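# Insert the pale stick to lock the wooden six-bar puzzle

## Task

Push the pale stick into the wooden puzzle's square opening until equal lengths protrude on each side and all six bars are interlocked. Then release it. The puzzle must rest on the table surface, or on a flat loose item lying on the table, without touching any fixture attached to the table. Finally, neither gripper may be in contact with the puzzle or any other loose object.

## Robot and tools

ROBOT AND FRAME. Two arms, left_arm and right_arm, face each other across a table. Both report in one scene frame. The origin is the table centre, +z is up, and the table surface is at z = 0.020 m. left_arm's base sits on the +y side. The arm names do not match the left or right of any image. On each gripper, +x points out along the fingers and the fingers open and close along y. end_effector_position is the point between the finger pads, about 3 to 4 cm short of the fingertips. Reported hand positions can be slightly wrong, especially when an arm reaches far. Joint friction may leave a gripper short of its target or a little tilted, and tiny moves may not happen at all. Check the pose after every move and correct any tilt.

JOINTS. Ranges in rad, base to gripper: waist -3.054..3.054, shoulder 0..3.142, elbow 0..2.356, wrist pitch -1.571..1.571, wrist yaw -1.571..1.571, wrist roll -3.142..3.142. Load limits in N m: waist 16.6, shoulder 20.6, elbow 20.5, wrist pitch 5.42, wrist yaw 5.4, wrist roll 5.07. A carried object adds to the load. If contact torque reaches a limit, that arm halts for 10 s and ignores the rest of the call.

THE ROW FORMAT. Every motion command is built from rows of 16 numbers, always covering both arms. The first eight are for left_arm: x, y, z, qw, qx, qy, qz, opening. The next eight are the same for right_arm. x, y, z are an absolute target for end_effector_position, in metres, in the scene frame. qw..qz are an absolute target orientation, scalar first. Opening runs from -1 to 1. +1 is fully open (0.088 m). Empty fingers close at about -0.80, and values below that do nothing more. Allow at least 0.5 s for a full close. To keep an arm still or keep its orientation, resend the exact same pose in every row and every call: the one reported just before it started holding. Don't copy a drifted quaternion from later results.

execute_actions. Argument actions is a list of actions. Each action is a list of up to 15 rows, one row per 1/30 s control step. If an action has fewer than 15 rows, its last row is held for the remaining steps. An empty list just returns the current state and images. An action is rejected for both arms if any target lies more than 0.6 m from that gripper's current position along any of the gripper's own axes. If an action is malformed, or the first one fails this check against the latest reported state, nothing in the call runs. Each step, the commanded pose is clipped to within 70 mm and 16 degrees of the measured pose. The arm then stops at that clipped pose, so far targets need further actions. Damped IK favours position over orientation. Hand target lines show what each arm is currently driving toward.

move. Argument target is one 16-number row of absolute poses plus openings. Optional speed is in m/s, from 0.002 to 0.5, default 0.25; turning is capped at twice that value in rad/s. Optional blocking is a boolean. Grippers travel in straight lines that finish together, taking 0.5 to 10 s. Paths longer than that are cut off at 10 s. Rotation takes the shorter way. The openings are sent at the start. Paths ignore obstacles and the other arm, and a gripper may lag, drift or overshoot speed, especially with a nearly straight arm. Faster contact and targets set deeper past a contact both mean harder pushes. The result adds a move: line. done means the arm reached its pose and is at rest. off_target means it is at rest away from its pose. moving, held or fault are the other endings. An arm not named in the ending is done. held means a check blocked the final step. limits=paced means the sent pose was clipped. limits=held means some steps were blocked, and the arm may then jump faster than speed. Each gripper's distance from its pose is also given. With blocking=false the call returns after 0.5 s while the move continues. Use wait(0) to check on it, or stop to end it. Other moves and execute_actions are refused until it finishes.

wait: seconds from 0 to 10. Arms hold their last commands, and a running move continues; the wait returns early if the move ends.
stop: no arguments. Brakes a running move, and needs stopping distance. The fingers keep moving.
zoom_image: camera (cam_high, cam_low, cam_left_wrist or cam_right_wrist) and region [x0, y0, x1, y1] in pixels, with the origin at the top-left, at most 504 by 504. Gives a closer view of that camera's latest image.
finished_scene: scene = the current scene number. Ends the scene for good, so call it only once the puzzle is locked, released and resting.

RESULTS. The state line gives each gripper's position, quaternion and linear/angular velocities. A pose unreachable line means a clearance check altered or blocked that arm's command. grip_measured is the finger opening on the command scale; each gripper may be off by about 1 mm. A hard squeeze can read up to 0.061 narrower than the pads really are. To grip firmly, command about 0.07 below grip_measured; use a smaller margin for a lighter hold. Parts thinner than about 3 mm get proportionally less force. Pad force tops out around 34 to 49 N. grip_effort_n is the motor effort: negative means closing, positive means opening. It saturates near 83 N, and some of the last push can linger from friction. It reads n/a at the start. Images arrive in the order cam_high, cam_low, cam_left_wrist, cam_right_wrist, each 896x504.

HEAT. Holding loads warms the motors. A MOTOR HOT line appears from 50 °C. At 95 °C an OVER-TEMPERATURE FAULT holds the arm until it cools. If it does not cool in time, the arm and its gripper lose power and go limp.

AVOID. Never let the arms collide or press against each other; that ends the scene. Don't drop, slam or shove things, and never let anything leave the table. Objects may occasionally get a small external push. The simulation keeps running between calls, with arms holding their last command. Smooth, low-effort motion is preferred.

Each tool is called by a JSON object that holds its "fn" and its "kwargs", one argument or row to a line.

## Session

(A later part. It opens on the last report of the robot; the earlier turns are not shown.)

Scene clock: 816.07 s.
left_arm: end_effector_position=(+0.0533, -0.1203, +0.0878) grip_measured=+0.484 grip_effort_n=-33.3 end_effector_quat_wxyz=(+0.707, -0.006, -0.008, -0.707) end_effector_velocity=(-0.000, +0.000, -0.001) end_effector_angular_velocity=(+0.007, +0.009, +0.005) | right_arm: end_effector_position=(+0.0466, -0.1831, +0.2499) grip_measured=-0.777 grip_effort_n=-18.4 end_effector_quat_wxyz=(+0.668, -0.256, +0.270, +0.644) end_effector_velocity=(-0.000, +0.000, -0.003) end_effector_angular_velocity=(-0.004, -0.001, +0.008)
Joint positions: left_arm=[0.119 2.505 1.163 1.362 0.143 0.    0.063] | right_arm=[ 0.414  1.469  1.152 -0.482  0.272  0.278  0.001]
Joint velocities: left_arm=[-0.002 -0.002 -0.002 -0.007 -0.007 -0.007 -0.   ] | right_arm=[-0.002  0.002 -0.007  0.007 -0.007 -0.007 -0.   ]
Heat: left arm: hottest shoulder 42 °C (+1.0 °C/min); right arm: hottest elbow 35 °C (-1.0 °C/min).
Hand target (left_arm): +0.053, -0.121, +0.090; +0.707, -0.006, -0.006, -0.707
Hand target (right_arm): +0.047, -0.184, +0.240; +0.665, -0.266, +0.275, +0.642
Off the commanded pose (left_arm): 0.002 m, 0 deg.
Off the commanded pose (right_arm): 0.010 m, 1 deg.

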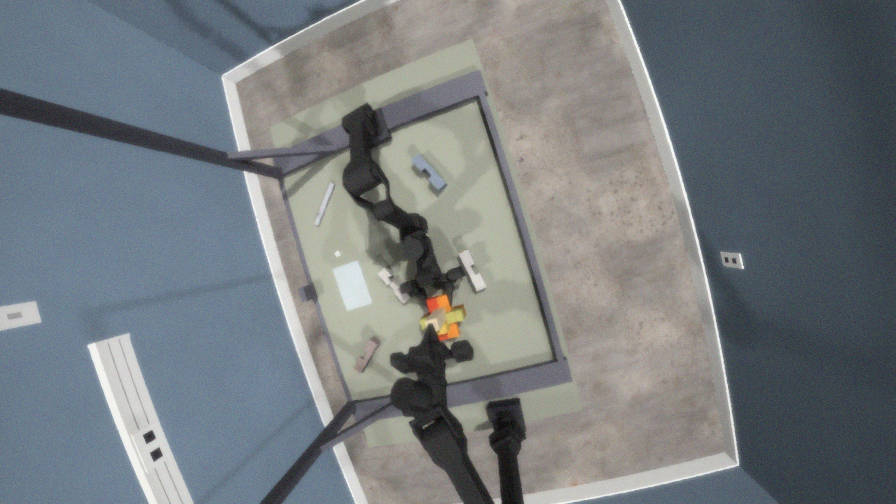

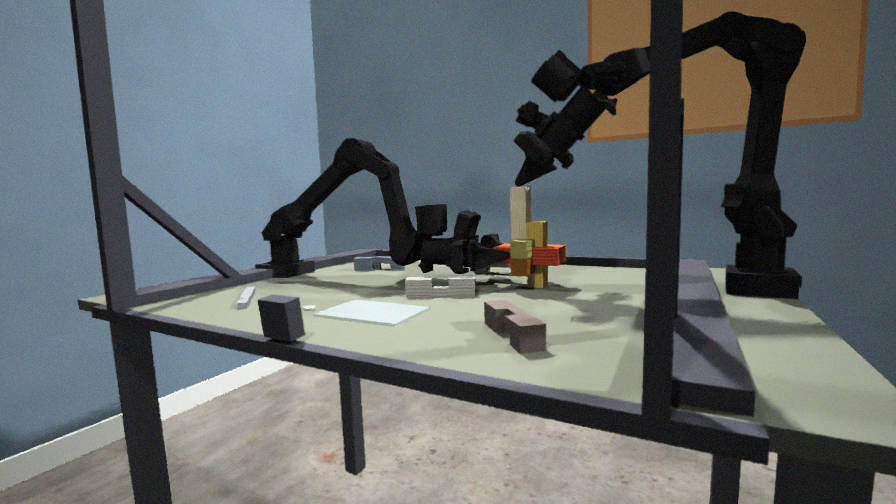

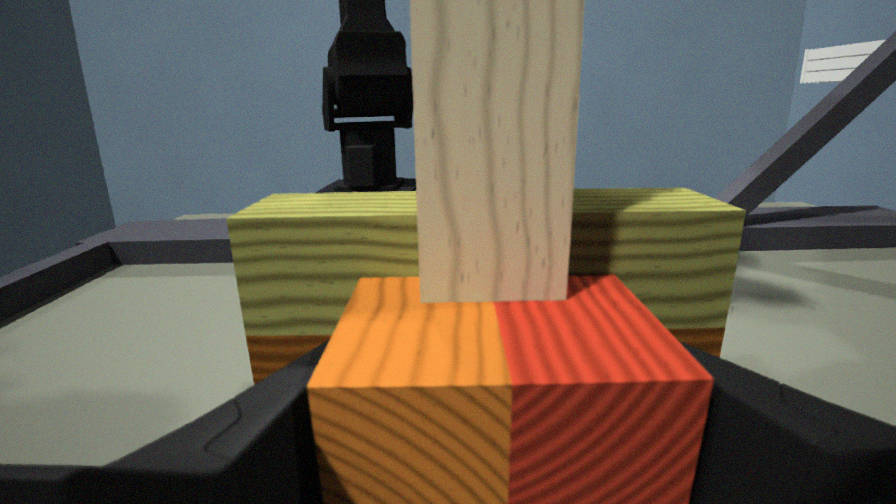

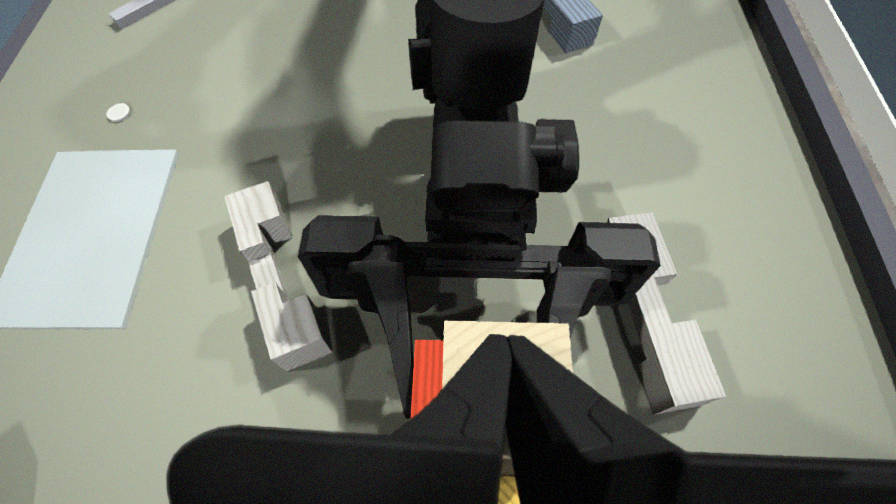

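{"fn": "execute_actions", "kwargs": {
  "actions": [
    [[0.053,-0.121,0.090,0.7071,-0.0062,-0.0062,-0.7071,0.478,0.047,-0.185,0.2395,0.6646,-0.2658,0.2753,0.6418,-0.78],[0.053,-0.121,0.090,0.7071,-0.0062,-0.0062,-0.7071,0.478,0.047,-0.185,0.239,0.6646,-0.2658,0.2753,0.6418,-0.78],[0.053,-0.121,0.090,0.7071,-0.0062,-0.0062,-0.7071,0.478,0.047,-0.185,0.2385,0.6646,-0.2658,0.2753,0.6418,-0.78],[0.053,-0.121,0.090,0.7071,-0.0062,-0.0062,-0.7071,0.478,0.047,-0.186,0.238,0.6646,-0.2658,0.2753,0.6418,-0.78],[0.053,-0.121,0.090,0.7071,-0.0062,-0.0062,-0.7071,0.478,0.047,-0.186,0.2375,0.6646,-0.2658,0.2753,0.6418,-0.78],[0.053,-0.121,0.090,0.7071,-0.0062,-0.0062,-0.7071,0.478,0.047,-0.186,0.237,0.6646,-0.2658,0.2753,0.6418,-0.78],[0.053,-0.121,0.090,0.7071,-0.0062,-0.0062,-0.7071,0.478,0.047,-0.186,0.2365,0.6646,-0.2658,0.2753,0.6418,-0.78],[0.053,-0.121,0.090,0.7071,-0.0062,-0.0062,-0.7071,0.478,0.047,-0.186,0.236,0.6646,-0.2658,0.2753,0.6418,-0.78],[0.053,-0.121,0.090,0.7071,-0.0062,-0.0062,-0.7071,0.478,0.047,-0.186,0.2355,0.6646,-0.2658,0.2753,0.6418,-0.78],[0.053,-0.121,0.090,0.7071,-0.0062,-0.0062,-0.7071,0.478,0.047,-0.186,0.235,0.6646,-0.2658,0.2753,0.6418,-0.78],[0.053,-0.121,0.090,0.7071,-0.0062,-0.0062,-0.7071,0.478,0.047,-0.186,0.2345,0.6646,-0.2658,0.2753,0.6418,-0.78],[0.053,-0.121,0.090,0.7071,-0.0062,-0.0062,-0.7071,0.478,0.047,-0.186,0.234,0.6646,-0.2658,0.2753,0.6418,-0.78],[0.053,-0.121,0.090,0.7071,-0.0062,-0.0062,-0.7071,0.478,0.047,-0.186,0.2335,0.6646,-0.2658,0.2753,0.6418,-0.78],[0.053,-0.121,0.090,0.7071,-0.0062,-0.0062,-0.7071,0.478,0.047,-0.186,0.233,0.6646,-0.2658,0.2753,0.6418,-0.78],[0.053,-0.121,0.090,0.7071,-0.0062,-0.0062,-0.7071,0.478,0.047,-0.186,0.2325,0.6646,-0.2658,0.2753,0.6418,-0.78]],
    [[0.053,-0.121,0.090,0.7071,-0.0062,-0.0062,-0.7071,0.478,0.047,-0.186,0.232,0.6646,-0.2658,0.2753,0.6418,-0.78],[0.053,-0.121,0.090,0.7071,-0.0062,-0.0062,-0.7071,0.478,0.047,-0.186,0.2315,0.6646,-0.2658,0.2753,0.6418,-0.78],[0.053,-0.121,0.090,0.7071,-0.0062,-0.0062,-0.7071,0.478,0.047,-0.186,0.231,0.6646,-0.2658,0.2753,0.6418,-0.78],[0.053,-0.121,0.090,0.7071,-0.0062,-0.0062,-0.7071,0.478,0.047,-0.186,0.2305,0.6646,-0.2658,0.2753,0.6418,-0.78],[0.053,-0.121,0.090,0.7071,-0.0062,-0.0062,-0.7071,0.478,0.047,-0.186,0.230,0.6646,-0.2658,0.2753,0.6418,-0.78]]
  ]
}}

{"fn": "zoom_image", "kwargs": {
  "camera": "cam_low",
  "region": [470, 130, 590, 300]
}}

Scene clock: 831.53 s.
left_arm: end_effector_position=(+0.0533, -0.1203, +0.0876) grip_measured=+0.484 grip_effort_n=-33.3 end_effector_quat_wxyz=(+0.707, -0.005, -0.007, -0.707) end_effector_velocity=(-0.000, +0.000, -0.001) end_effector_angular_velocity=(+0.007, +0.023, +0.004) | right_arm: end_effector_position=(+0.0463, -0.1814, +0.2452) grip_measured=-0.777 grip_effort_n=-18.4 end_effector_quat_wxyz=(+0.670, -0.248, +0.267, +0.647) end_effector_velocity=(+0.000, -0.001, +0.001) end_effector_angular_velocity=(-0.004, +0.009, -0.002)
Joint positions: left_arm=[0.119 2.505 1.163 1.361 0.143 0.    0.063] | right_arm=[ 0.413  1.468  1.122 -0.435  0.272  0.278  0.001]
Joint velocities: left_arm=[-0.002 -0.002 -0.002 -0.007 -0.007 -0.022  0.   ] | right_arm=[-0.002 -0.002  0.002 -0.007 -0.007  0.007  0.   ]
Heat: left arm: hottest shoulder 44 °C (+4.1 °C/min); right arm: hottest elbow 34 °C (-1.0 °C/min).
Hand target (left_arm): +0.053, -0.121, +0.090; +0.707, -0.006, -0.006, -0.707
Hand target (right_arm): +0.047, -0.186, +0.230; +0.665, -0.266, +0.275, +0.642
Off the commanded pose (left_arm): 0.003 m, 0 deg.
Off the commanded pose (right_arm): 0.016 m, 2 deg.

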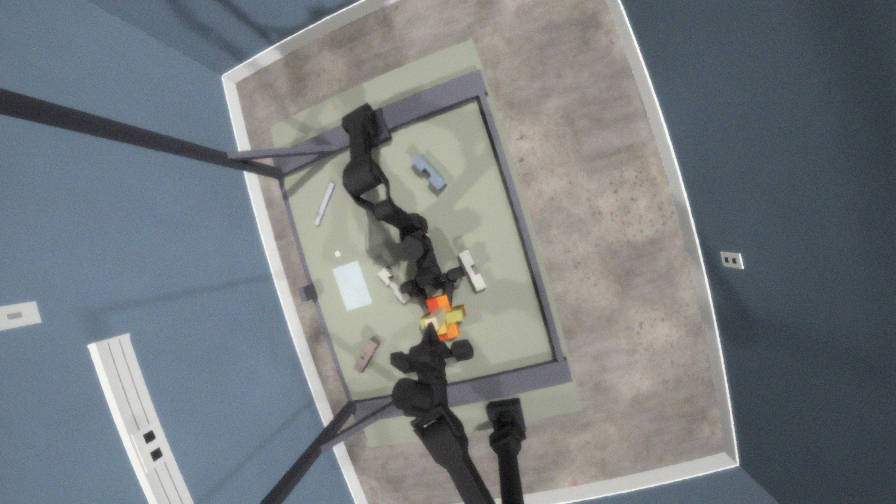

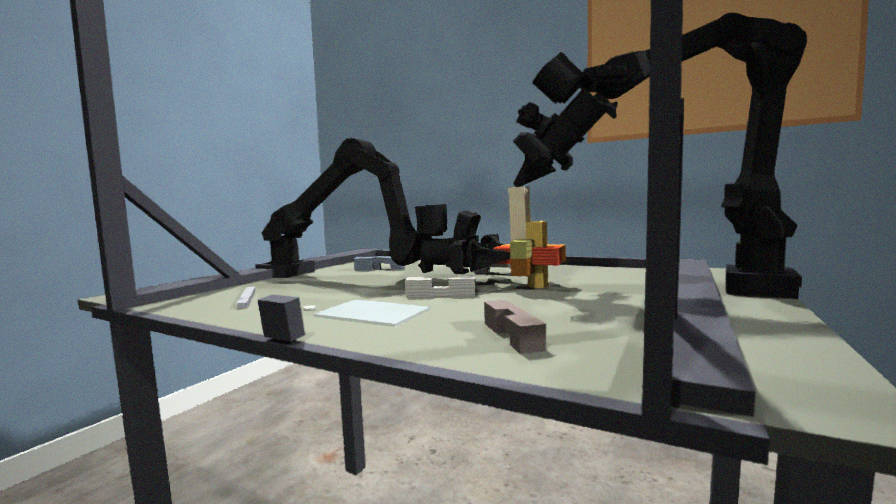

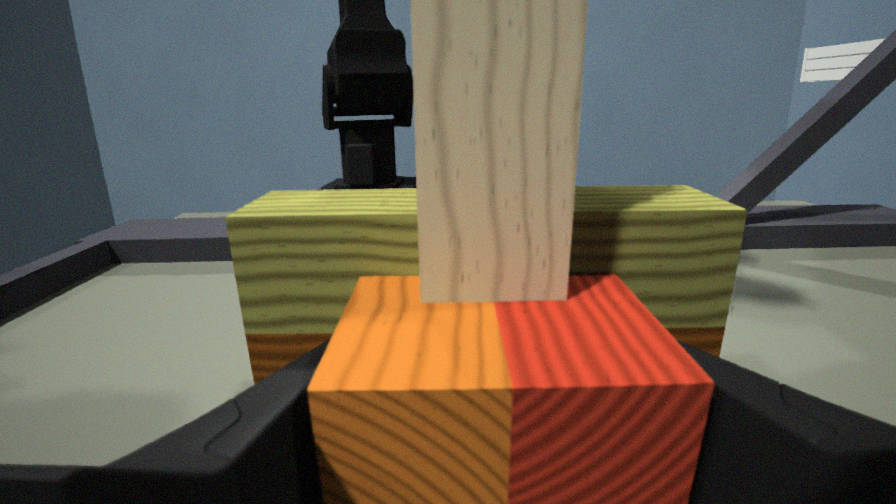

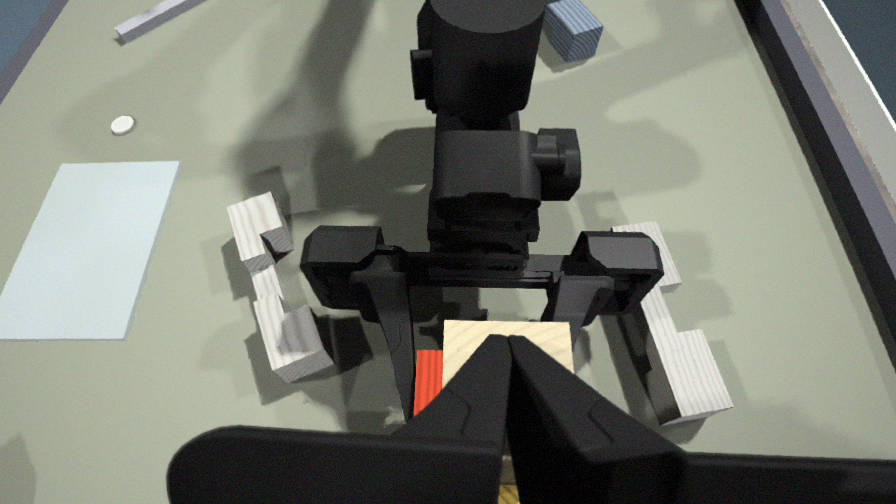

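Region (470, 130, 590, 300) of cam_low's 896x504 image, scaled by 2.965, with more detail than that image has; it fills the left 356 columns of this view, and the rest is white.

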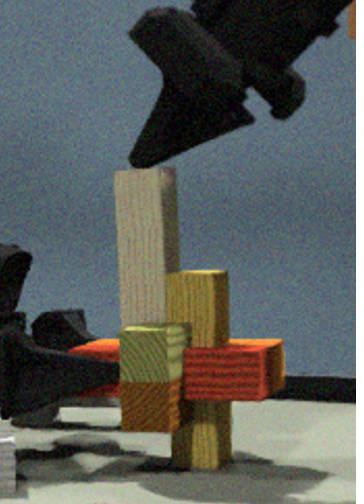

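{"fn": "execute_actions", "kwargs": {
  "actions": [
    [[0.053,-0.121,0.090,0.7071,-0.0062,-0.0062,-0.7071,0.478,0.047,-0.186,0.236,0.6646,-0.2658,0.2753,0.6418,-0.78],[0.053,-0.121,0.090,0.7071,-0.0062,-0.0062,-0.7071,0.478,0.047,-0.186,0.240,0.6646,-0.2658,0.2753,0.6418,-0.78],[0.053,-0.121,0.090,0.7071,-0.0062,-0.0062,-0.7071,0.478,0.047,-0.186,0.244,0.6646,-0.2658,0.2753,0.6418,-0.78],[0.053,-0.121,0.090,0.7071,-0.0062,-0.0062,-0.7071,0.478,0.047,-0.186,0.248,0.6646,-0.2658,0.2753,0.6418,-0.78],[0.053,-0.121,0.090,0.7071,-0.0062,-0.0062,-0.7071,0.478,0.047,-0.186,0.251,0.6646,-0.2658,0.2753,0.6418,-0.78],[0.053,-0.121,0.090,0.7071,-0.0062,-0.0062,-0.7071,0.478,0.047,-0.186,0.253,0.6646,-0.2658,0.2753,0.6418,-0.78]]
  ]
}}

{"fn": "zoom_image", "kwargs": {
  "camera": "cam_left_wrist",
  "region": [200, 280, 340, 400]
}}

{"fn": "zoom_image", "kwargs": {
  "camera": "cam_left_wrist",
  "region": [640, 270, 780, 390]
}}

Scene clock: 844.80 s.
left_arm: end_effector_position=(+0.0534, -0.1205, +0.0873) grip_measured=+0.484 grip_effort_n=-33.3 end_effector_quat_wxyz=(+0.707, -0.005, -0.007, -0.707) end_effector_velocity=(-0.000, +0.000, -0.001) end_effector_angular_velocity=(+0.007, +0.008, +0.005) | right_arm: end_effector_position=(+0.0485, -0.1875, +0.2503) grip_measured=-0.777 grip_effort_n=-18.4 end_effector_quat_wxyz=(+0.666, -0.267, +0.275, +0.639) end_effector_velocity=(+0.000, -0.001, +0.001) end_effector_angular_velocity=(-0.005, -0.011, +0.018)
Joint positions: left_arm=[ 0.119  2.505  1.163  1.359  0.143 -0.     0.063] | right_arm=[ 0.413  1.466  1.167 -0.528  0.272  0.278  0.001]
Joint velocities: left_arm=[-0.002 -0.002 -0.002 -0.007 -0.007 -0.007 -0.   ] | right_arm=[-0.002 -0.002  0.002 -0.007 -0.007 -0.022 -0.   ]
Heat: left arm: hottest shoulder 45 °C (+5.1 °C/min); right arm: hottest elbow 34 °C (-1.0 °C/min).
Hand target (left_arm): +0.053, -0.121, +0.090; +0.707, -0.006, -0.006, -0.707
Hand target (right_arm): +0.047, -0.186, +0.253; +0.665, -0.266, +0.275, +0.642
Off the commanded pose (left_arm): 0.003 m, 0 deg.
Off the commanded pose (right_arm): 0.003 m, 0 deg.

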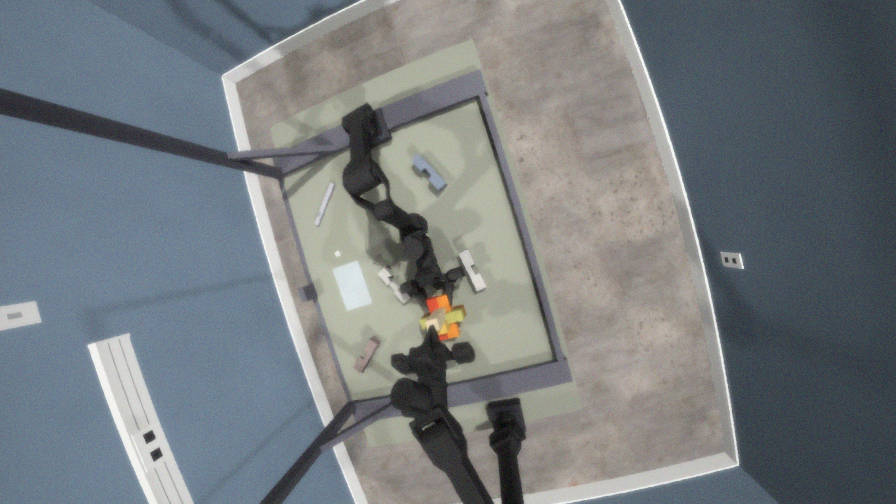

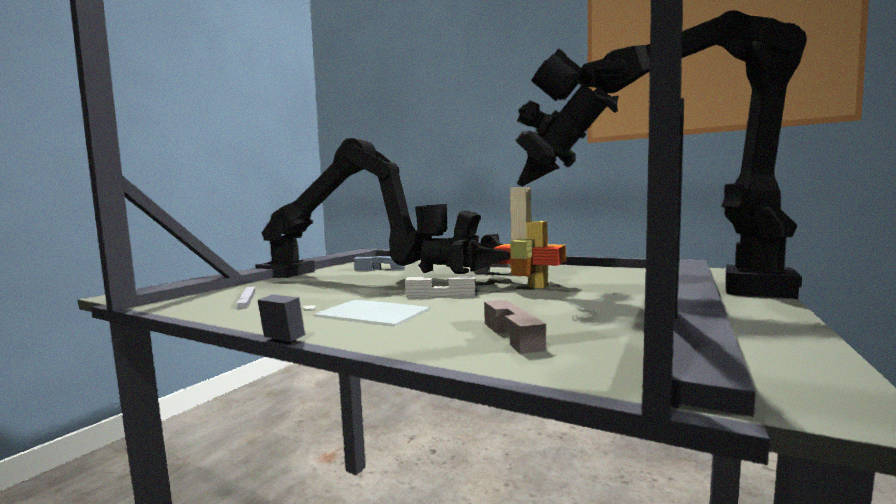

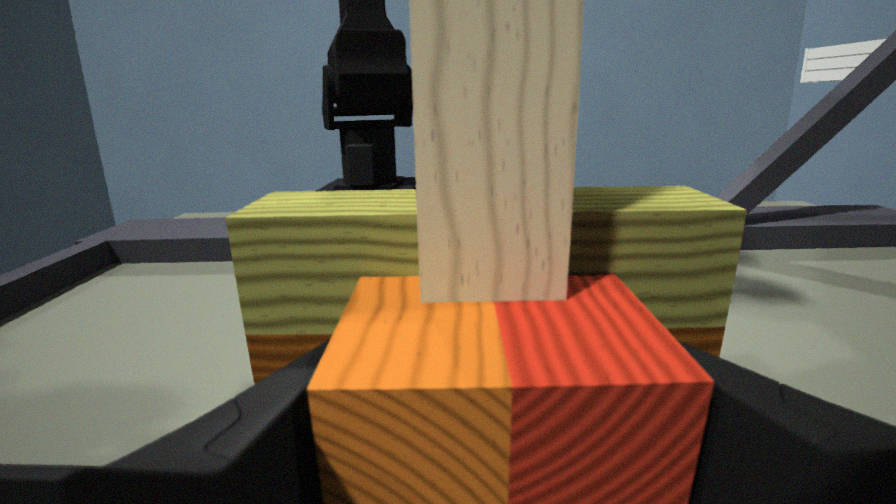

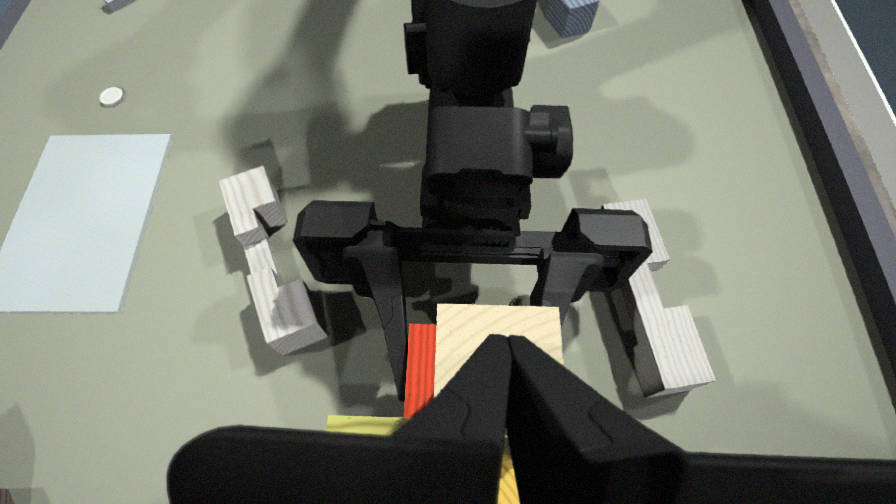

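Region (200, 280, 340, 400) of cam_left_wrist's 896x504 image, scaled by 3.600, with more detail than that image has; it fills the top 432 rows of this view, and the rest is white.

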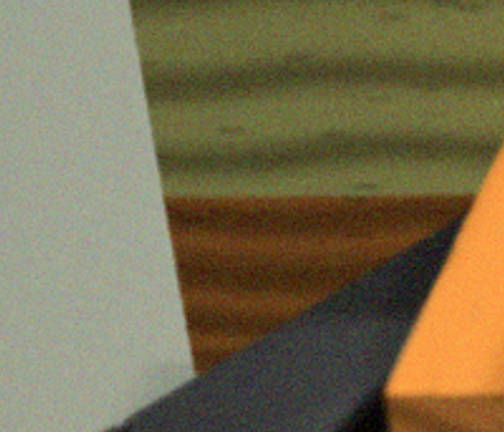

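Region (640, 270, 780, 390) of cam_left_wrist's 896x504 image, scaled by 3.600, with more detail than that image has; it fills the top 432 rows of this view, and the rest is white.

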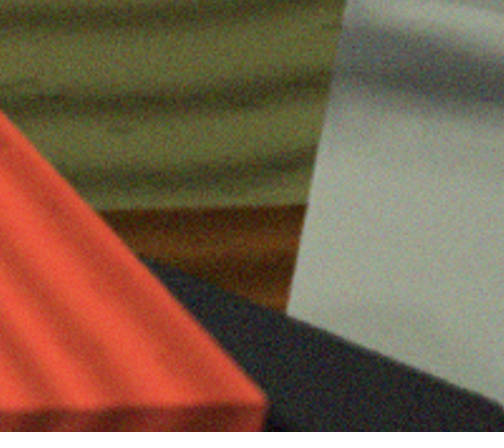

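{"fn": "execute_actions", "kwargs": {
  "actions": [
    [[0.053,-0.121,0.090,0.7071,-0.0062,-0.0062,-0.7071,0.478,0.047,-0.1865,0.252,0.6646,-0.2658,0.2753,0.6418,-0.78],[0.053,-0.121,0.090,0.7071,-0.0062,-0.0062,-0.7071,0.478,0.0471,-0.187,0.251,0.6646,-0.2658,0.2753,0.6418,-0.78],[0.053,-0.121,0.090,0.7071,-0.0062,-0.0062,-0.7071,0.478,0.0472,-0.1875,0.250,0.6646,-0.2658,0.2753,0.6418,-0.78],[0.053,-0.121,0.090,0.7071,-0.0062,-0.0062,-0.7071,0.478,0.0473,-0.188,0.249,0.6646,-0.2658,0.2753,0.6418,-0.78],[0.053,-0.121,0.090,0.7071,-0.0062,-0.0062,-0.7071,0.478,0.0474,-0.1885,0.248,0.6646,-0.2658,0.2753,0.6418,-0.78],[0.053,-0.121,0.090,0.7071,-0.0062,-0.0062,-0.7071,0.478,0.0475,-0.189,0.247,0.6646,-0.2658,0.2753,0.6418,-0.78],[0.053,-0.121,0.090,0.7071,-0.0062,-0.0062,-0.7071,0.478,0.0476,-0.1895,0.246,0.6646,-0.2658,0.2753,0.6418,-0.78],[0.053,-0.121,0.090,0.7071,-0.0062,-0.0062,-0.7071,0.478,0.0477,-0.190,0.245,0.6646,-0.2658,0.2753,0.6418,-0.78],[0.053,-0.121,0.090,0.7071,-0.0062,-0.0062,-0.7071,0.478,0.0478,-0.1905,0.244,0.6646,-0.2658,0.2753,0.6418,-0.78],[0.053,-0.121,0.090,0.7071,-0.0062,-0.0062,-0.7071,0.478,0.0479,-0.191,0.243,0.6646,-0.2658,0.2753,0.6418,-0.78],[0.053,-0.121,0.090,0.7071,-0.0062,-0.0062,-0.7071,0.478,0.048,-0.1915,0.242,0.6646,-0.2658,0.2753,0.6418,-0.78],[0.053,-0.121,0.090,0.7071,-0.0062,-0.0062,-0.7071,0.478,0.048,-0.192,0.241,0.6646,-0.2658,0.2753,0.6418,-0.78],[0.053,-0.121,0.090,0.7071,-0.0062,-0.0062,-0.7071,0.478,0.048,-0.192,0.240,0.6646,-0.2658,0.2753,0.6418,-0.78]]
  ]
}}

{"fn": "zoom_image", "kwargs": {
  "camera": "cam_low",
  "region": [470, 130, 590, 300]
}}

Scene clock: 883.33 s.
left_arm: end_effector_position=(+0.0534, -0.1205, +0.0873) grip_measured=+0.484 grip_effort_n=-33.3 end_effector_quat_wxyz=(+0.707, -0.005, -0.007, -0.707) end_effector_velocity=(+0.002, +0.001, -0.004) end_effector_angular_velocity=(+0.012, -0.005, +0.020) | right_arm: end_effector_position=(+0.0481, -0.1878, +0.2468) grip_measured=-0.777 grip_effort_n=-18.4 end_effector_quat_wxyz=(+0.667, -0.260, +0.272, +0.643) end_effector_velocity=(-0.000, -0.006, -0.008) end_effector_angular_velocity=(+0.001, +0.012, +0.018)
Joint positions: left_arm=[ 0.119  2.505  1.163  1.359  0.143 -0.     0.063] | right_arm=[ 0.414  1.457  1.134 -0.487  0.272  0.278  0.001]
Joint velocities: left_arm=[-0.002  0.002 -0.002 -0.007 -0.022  0.007  0.   ] | right_arm=[-0.002 -0.027 -0.056  0.037 -0.022 -0.007 -0.   ]
Heat: left arm: hottest shoulder 47 °C (+4.0 °C/min); right arm: hottest elbow 37 °C (+2.0 °C/min).
Hand target (left_arm): +0.053, -0.121, +0.090; +0.707, -0.006, -0.006, -0.707
Hand target (right_arm): +0.048, -0.192, +0.240; +0.665, -0.266, +0.275, +0.642
Off the commanded pose (left_arm): 0.003 m, 0 deg.
Off the commanded pose (right_arm): 0.008 m, 1 deg.

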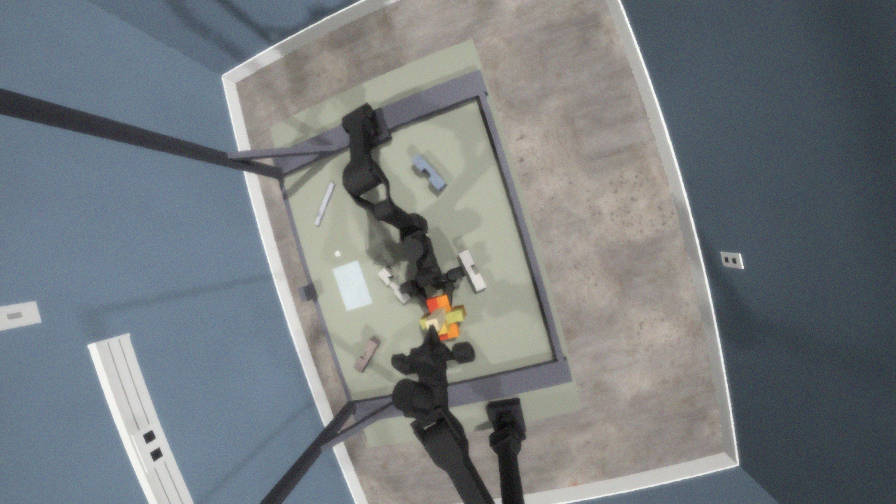

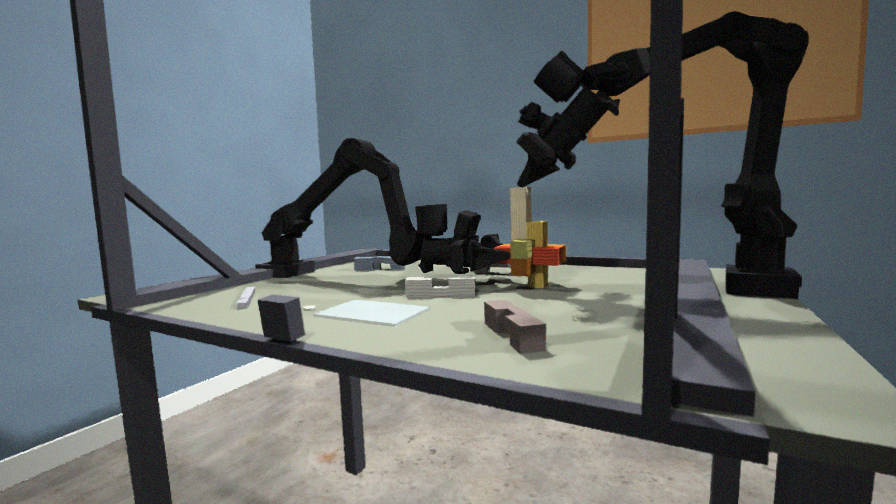

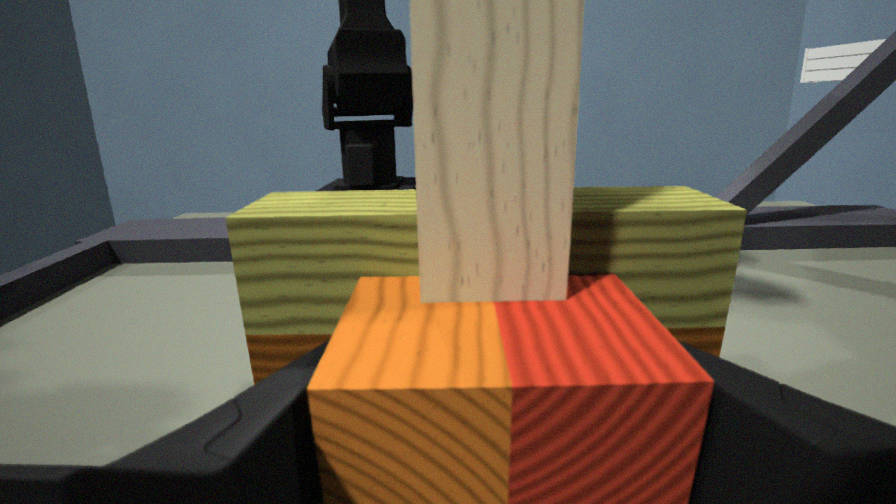

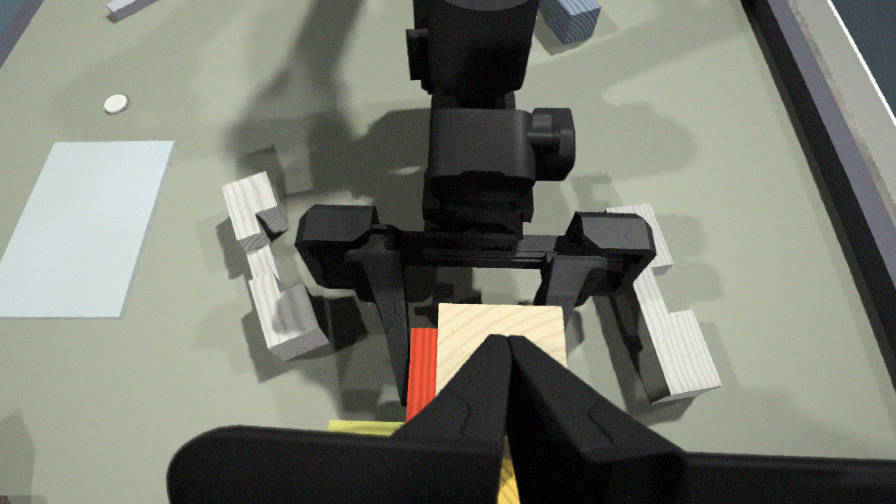

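Region (470, 130, 590, 300) of cam_low's 896x504 image, scaled by 2.965, with more detail than that image has; it fills the left 356 columns of this view, and the rest is white.

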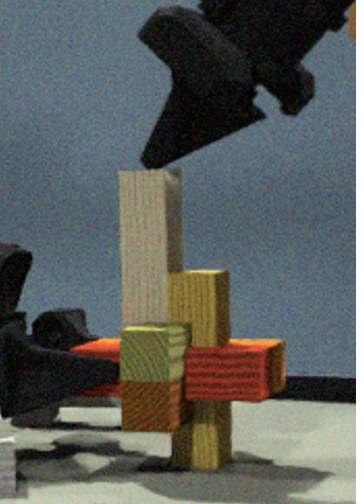

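{"fn": "execute_actions", "kwargs": {
  "actions": [
    [[0.053,-0.121,0.090,0.7071,-0.0062,-0.0062,-0.7071,0.478,0.048,-0.1923,0.2395,0.6646,-0.2658,0.2753,0.6418,-0.78],[0.053,-0.121,0.090,0.7071,-0.0062,-0.0062,-0.7071,0.480,0.0481,-0.1926,0.239,0.6646,-0.2658,0.2753,0.6418,-0.78],[0.053,-0.121,0.090,0.7071,-0.0062,-0.0062,-0.7071,0.482,0.0481,-0.1929,0.2385,0.6646,-0.2658,0.2753,0.6418,-0.78],[0.053,-0.121,0.090,0.7071,-0.0062,-0.0062,-0.7071,0.484,0.0482,-0.1932,0.238,0.6646,-0.2658,0.2753,0.6418,-0.78],[0.053,-0.121,0.090,0.7071,-0.0062,-0.0062,-0.7071,0.486,0.0482,-0.1935,0.2375,0.6646,-0.2658,0.2753,0.6418,-0.78],[0.053,-0.121,0.090,0.7071,-0.0062,-0.0062,-0.7071,0.488,0.0483,-0.1938,0.237,0.6646,-0.2658,0.2753,0.6418,-0.78],[0.053,-0.121,0.090,0.7071,-0.0062,-0.0062,-0.7071,0.490,0.0483,-0.1941,0.2365,0.6646,-0.2658,0.2753,0.6418,-0.78],[0.053,-0.121,0.090,0.7071,-0.0062,-0.0062,-0.7071,0.492,0.0484,-0.1944,0.236,0.6646,-0.2658,0.2753,0.6418,-0.78],[0.053,-0.121,0.090,0.7071,-0.0062,-0.0062,-0.7071,0.494,0.0484,-0.1947,0.2355,0.6646,-0.2658,0.2753,0.6418,-0.78],[0.053,-0.121,0.090,0.7071,-0.0062,-0.0062,-0.7071,0.496,0.0485,-0.195,0.235,0.6646,-0.2658,0.2753,0.6418,-0.78],[0.053,-0.121,0.090,0.7071,-0.0062,-0.0062,-0.7071,0.498,0.0485,-0.195,0.235,0.6646,-0.2658,0.2753,0.6418,-0.78],[0.053,-0.121,0.090,0.7071,-0.0062,-0.0062,-0.7071,0.500,0.0485,-0.195,0.235,0.6646,-0.2658,0.2753,0.6418,-0.78]],
    [[0.053,-0.121,0.090,0.7071,-0.0062,-0.0062,-0.7071,0.500,0.0485,-0.195,0.235,0.6646,-0.2658,0.2753,0.6418,-0.78]]
  ]
}}

{"fn": "zoom_image", "kwargs": {
  "camera": "cam_low",
  "region": [470, 130, 590, 300]
}}

Scene clock: 891.60 s.
left_arm: end_effector_position=(+0.0534, -0.1208, +0.0877) grip_measured=+0.498 grip_effort_n=11.4 end_effector_quat_wxyz=(+0.707, -0.005, -0.007, -0.707) end_effector_velocity=(-0.000, -0.000, -0.002) end_effector_angular_velocity=(+0.017, +0.025, +0.005) | right_arm: end_effector_position=(+0.0484, -0.1898, +0.2458) grip_measured=-0.777 grip_effort_n=-18.4 end_effector_quat_wxyz=(+0.668, -0.253, +0.269, +0.646) end_effector_velocity=(+0.001, -0.002, -0.003) end_effector_angular_velocity=(-0.014, -0.015, +0.018)
Joint positions: left_arm=[ 0.119  2.505  1.165  1.358  0.143 -0.     0.063] | right_arm=[ 0.415  1.44   1.106 -0.46   0.272  0.279  0.001]
Joint velocities: left_arm=[-0.002 -0.007 -0.002 -0.022 -0.007 -0.022 -0.   ] | right_arm=[-0.002 -0.002 -0.007 -0.007 -0.007 -0.022 -0.   ]
Heat: left arm: hottest shoulder 47 °C (+3.0 °C/min); right arm: hottest elbow 36 °C (+2.0 °C/min).
Hand target (left_arm): +0.053, -0.121, +0.090; +0.707, -0.006, -0.006, -0.707
Hand target (right_arm): +0.049, -0.195, +0.235; +0.665, -0.266, +0.275, +0.642
Off the commanded pose (left_arm): 0.002 m, 0 deg.
Off the commanded pose (right_arm): 0.012 m, 2 deg.

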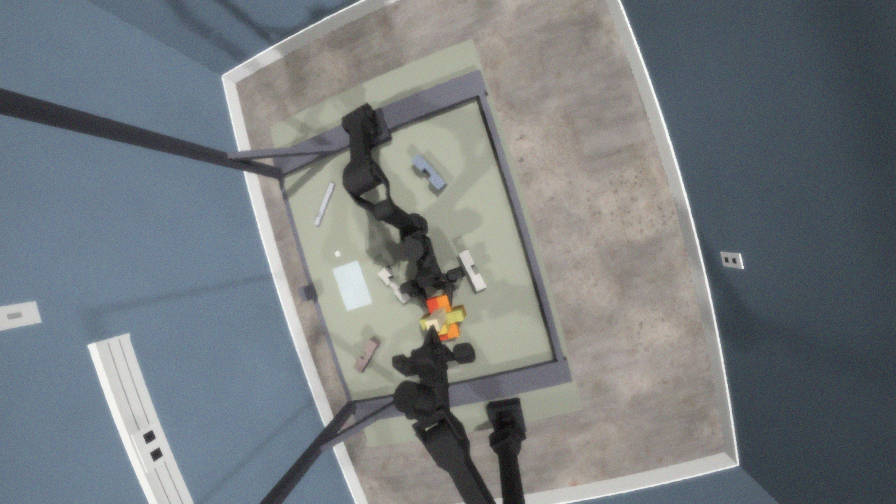

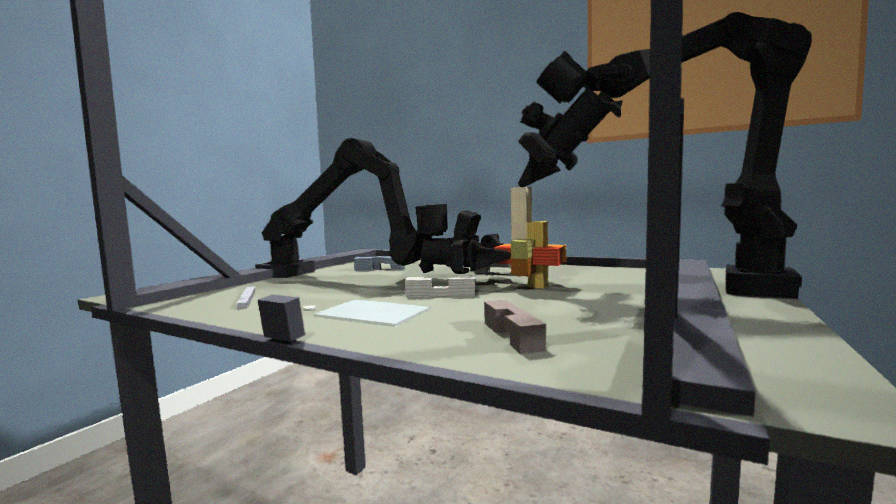

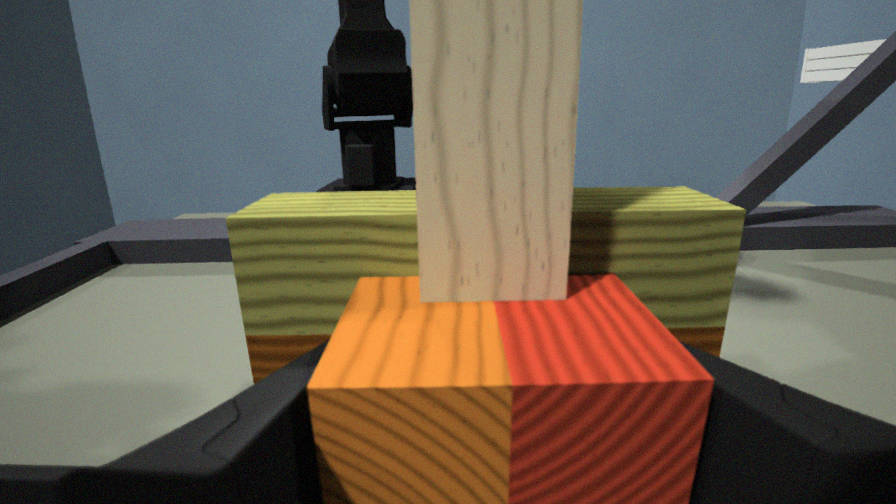

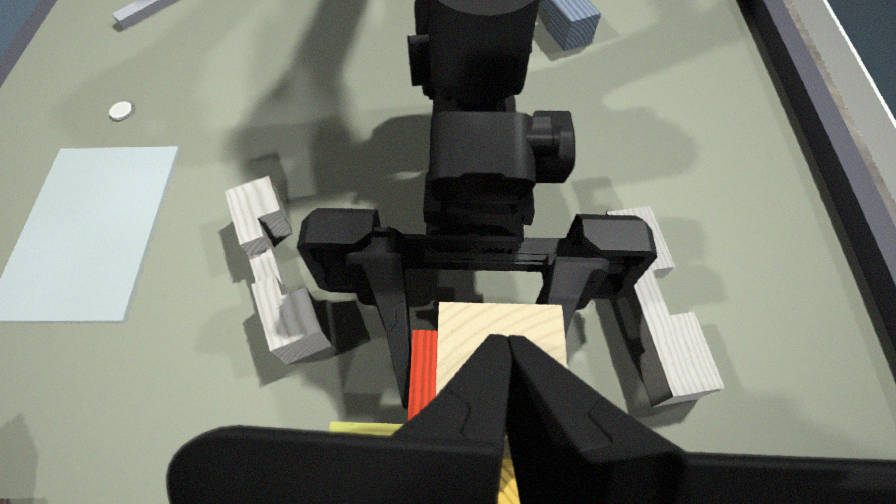

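Region (470, 130, 590, 300) of cam_low's 896x504 image, scaled by 2.965, with more detail than that image has; it fills the left 356 columns of this view, and the rest is white.

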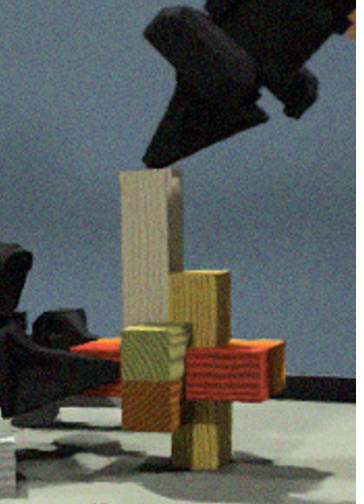

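{"fn": "execute_actions", "kwargs": {
  "actions": [
    [[0.053,-0.121,0.090,0.7071,-0.0062,-0.0062,-0.7071,0.502,0.0485,-0.1952,0.2345,0.6646,-0.2658,0.2753,0.6418,-0.78],[0.053,-0.121,0.090,0.7071,-0.0062,-0.0062,-0.7071,0.504,0.0486,-0.1954,0.234,0.6646,-0.2658,0.2753,0.6418,-0.78],[0.053,-0.121,0.090,0.7071,-0.0062,-0.0062,-0.7071,0.506,0.0486,-0.1956,0.2335,0.6646,-0.2658,0.2753,0.6418,-0.78],[0.053,-0.121,0.090,0.7071,-0.0062,-0.0062,-0.7071,0.508,0.0487,-0.1958,0.233,0.6646,-0.2658,0.2753,0.6418,-0.78],[0.053,-0.121,0.090,0.7071,-0.0062,-0.0062,-0.7071,0.510,0.0487,-0.196,0.2325,0.6646,-0.2658,0.2753,0.6418,-0.78],[0.053,-0.121,0.090,0.7071,-0.0062,-0.0062,-0.7071,0.512,0.0488,-0.1962,0.232,0.6646,-0.2658,0.2753,0.6418,-0.78],[0.053,-0.121,0.090,0.7071,-0.0062,-0.0062,-0.7071,0.514,0.0488,-0.1964,0.2315,0.6646,-0.2658,0.2753,0.6418,-0.78],[0.053,-0.121,0.090,0.7071,-0.0062,-0.0062,-0.7071,0.516,0.0489,-0.1966,0.231,0.6646,-0.2658,0.2753,0.6418,-0.78],[0.053,-0.121,0.090,0.7071,-0.0062,-0.0062,-0.7071,0.518,0.0489,-0.1968,0.2305,0.6646,-0.2658,0.2753,0.6418,-0.78],[0.053,-0.121,0.090,0.7071,-0.0062,-0.0062,-0.7071,0.520,0.049,-0.197,0.230,0.6646,-0.2658,0.2753,0.6418,-0.78]],
    [[0.053,-0.121,0.090,0.7071,-0.0062,-0.0062,-0.7071,0.520,0.049,-0.197,0.230,0.6646,-0.2658,0.2753,0.6418,-0.78]]
  ]
}}

{"fn": "zoom_image", "kwargs": {
  "camera": "cam_low",
  "region": [470, 130, 590, 300]
}}

Scene clock: 900.47 s.
left_arm: end_effector_position=(+0.0534, -0.1208, +0.0866) grip_measured=+0.517 grip_effort_n=16.0 end_effector_quat_wxyz=(+0.707, -0.004, -0.005, -0.707) end_effector_velocity=(-0.000, +0.000, -0.001) end_effector_angular_velocity=(+0.007, -0.006, +0.005) | right_arm: end_effector_position=(+0.0488, -0.1914, +0.2428) grip_measured=-0.777 grip_effort_n=-18.4 end_effector_quat_wxyz=(+0.669, -0.250, +0.268, +0.647) end_effector_velocity=(-0.000, +0.001, -0.001) end_effector_angular_velocity=(+0.000, +0.000, +0.008)
Joint positions: left_arm=[ 0.119  2.505  1.165  1.353  0.143 -0.     0.064] | right_arm=[ 0.416  1.432  1.084 -0.439  0.272  0.28   0.001]
Joint velocities: left_arm=[-0.002 -0.002 -0.002 -0.007 -0.007  0.007 -0.   ] | right_arm=[-0.002  0.002 -0.002  0.007 -0.007 -0.007 -0.   ]
Heat: left arm: hottest shoulder 47 °C (+2.0 °C/min); right arm: hottest elbow 36 °C (+2.0 °C/min).
Hand target (left_arm): +0.053, -0.121, +0.090; +0.707, -0.006, -0.006, -0.707
Hand target (right_arm): +0.049, -0.197, +0.230; +0.665, -0.266, +0.275, +0.642
Off the commanded pose (left_arm): 0.003 m, 0 deg.
Off the commanded pose (right_arm): 0.014 m, 2 deg.

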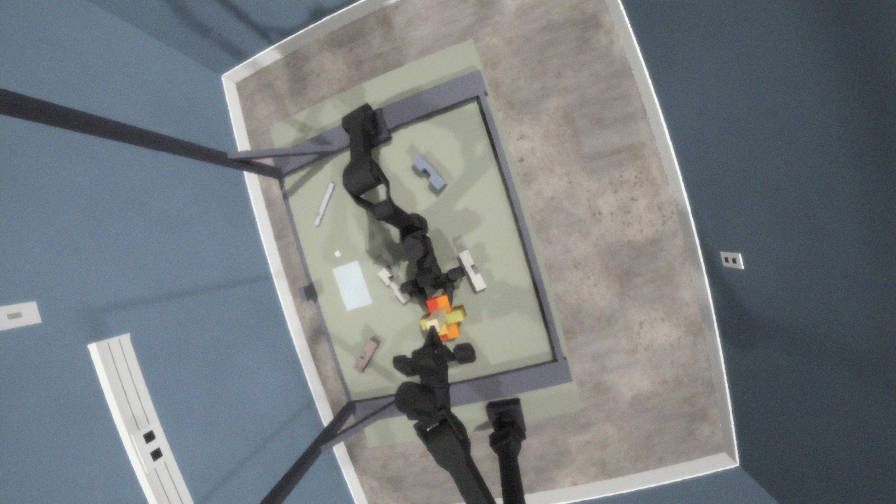

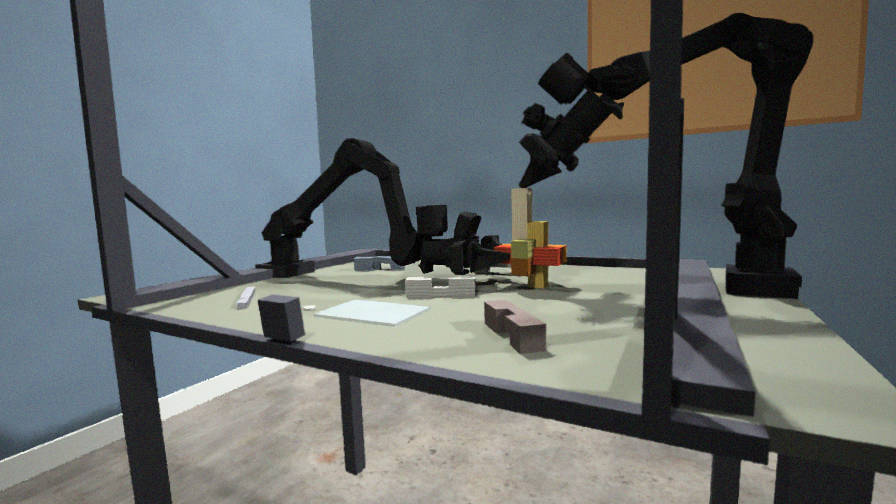

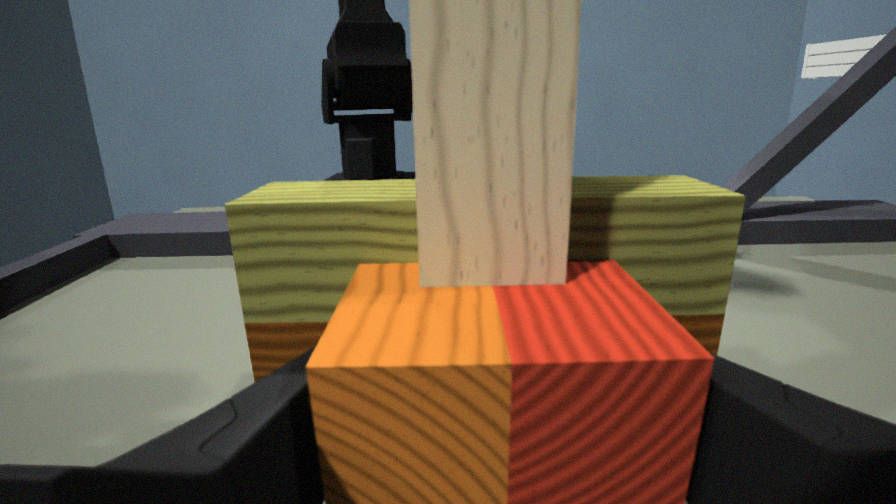

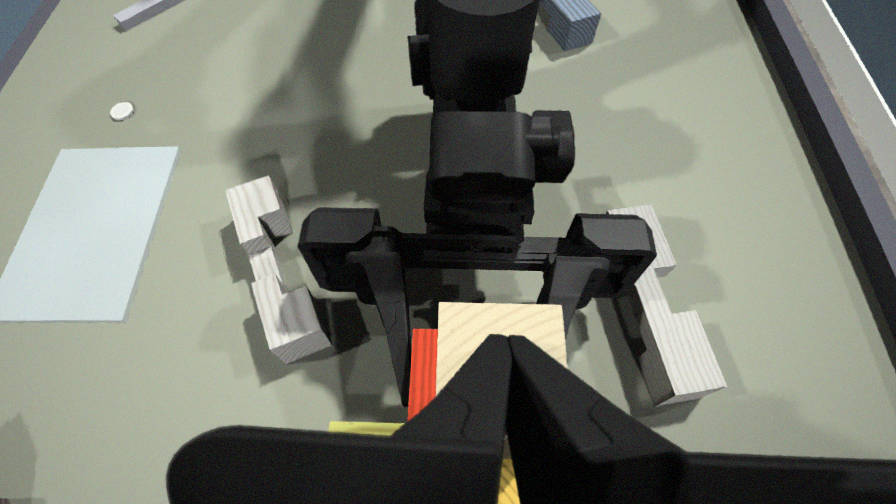

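Region (470, 130, 590, 300) of cam_low's 896x504 image, scaled by 2.965, with more detail than that image has; it fills the left 356 columns of this view, and the rest is white.

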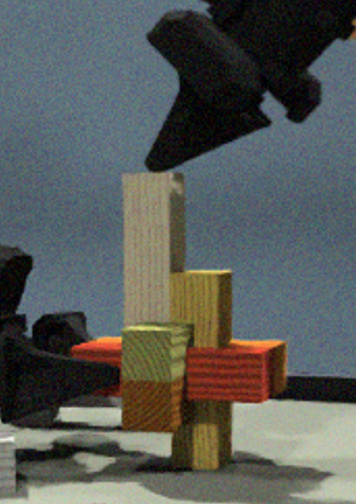

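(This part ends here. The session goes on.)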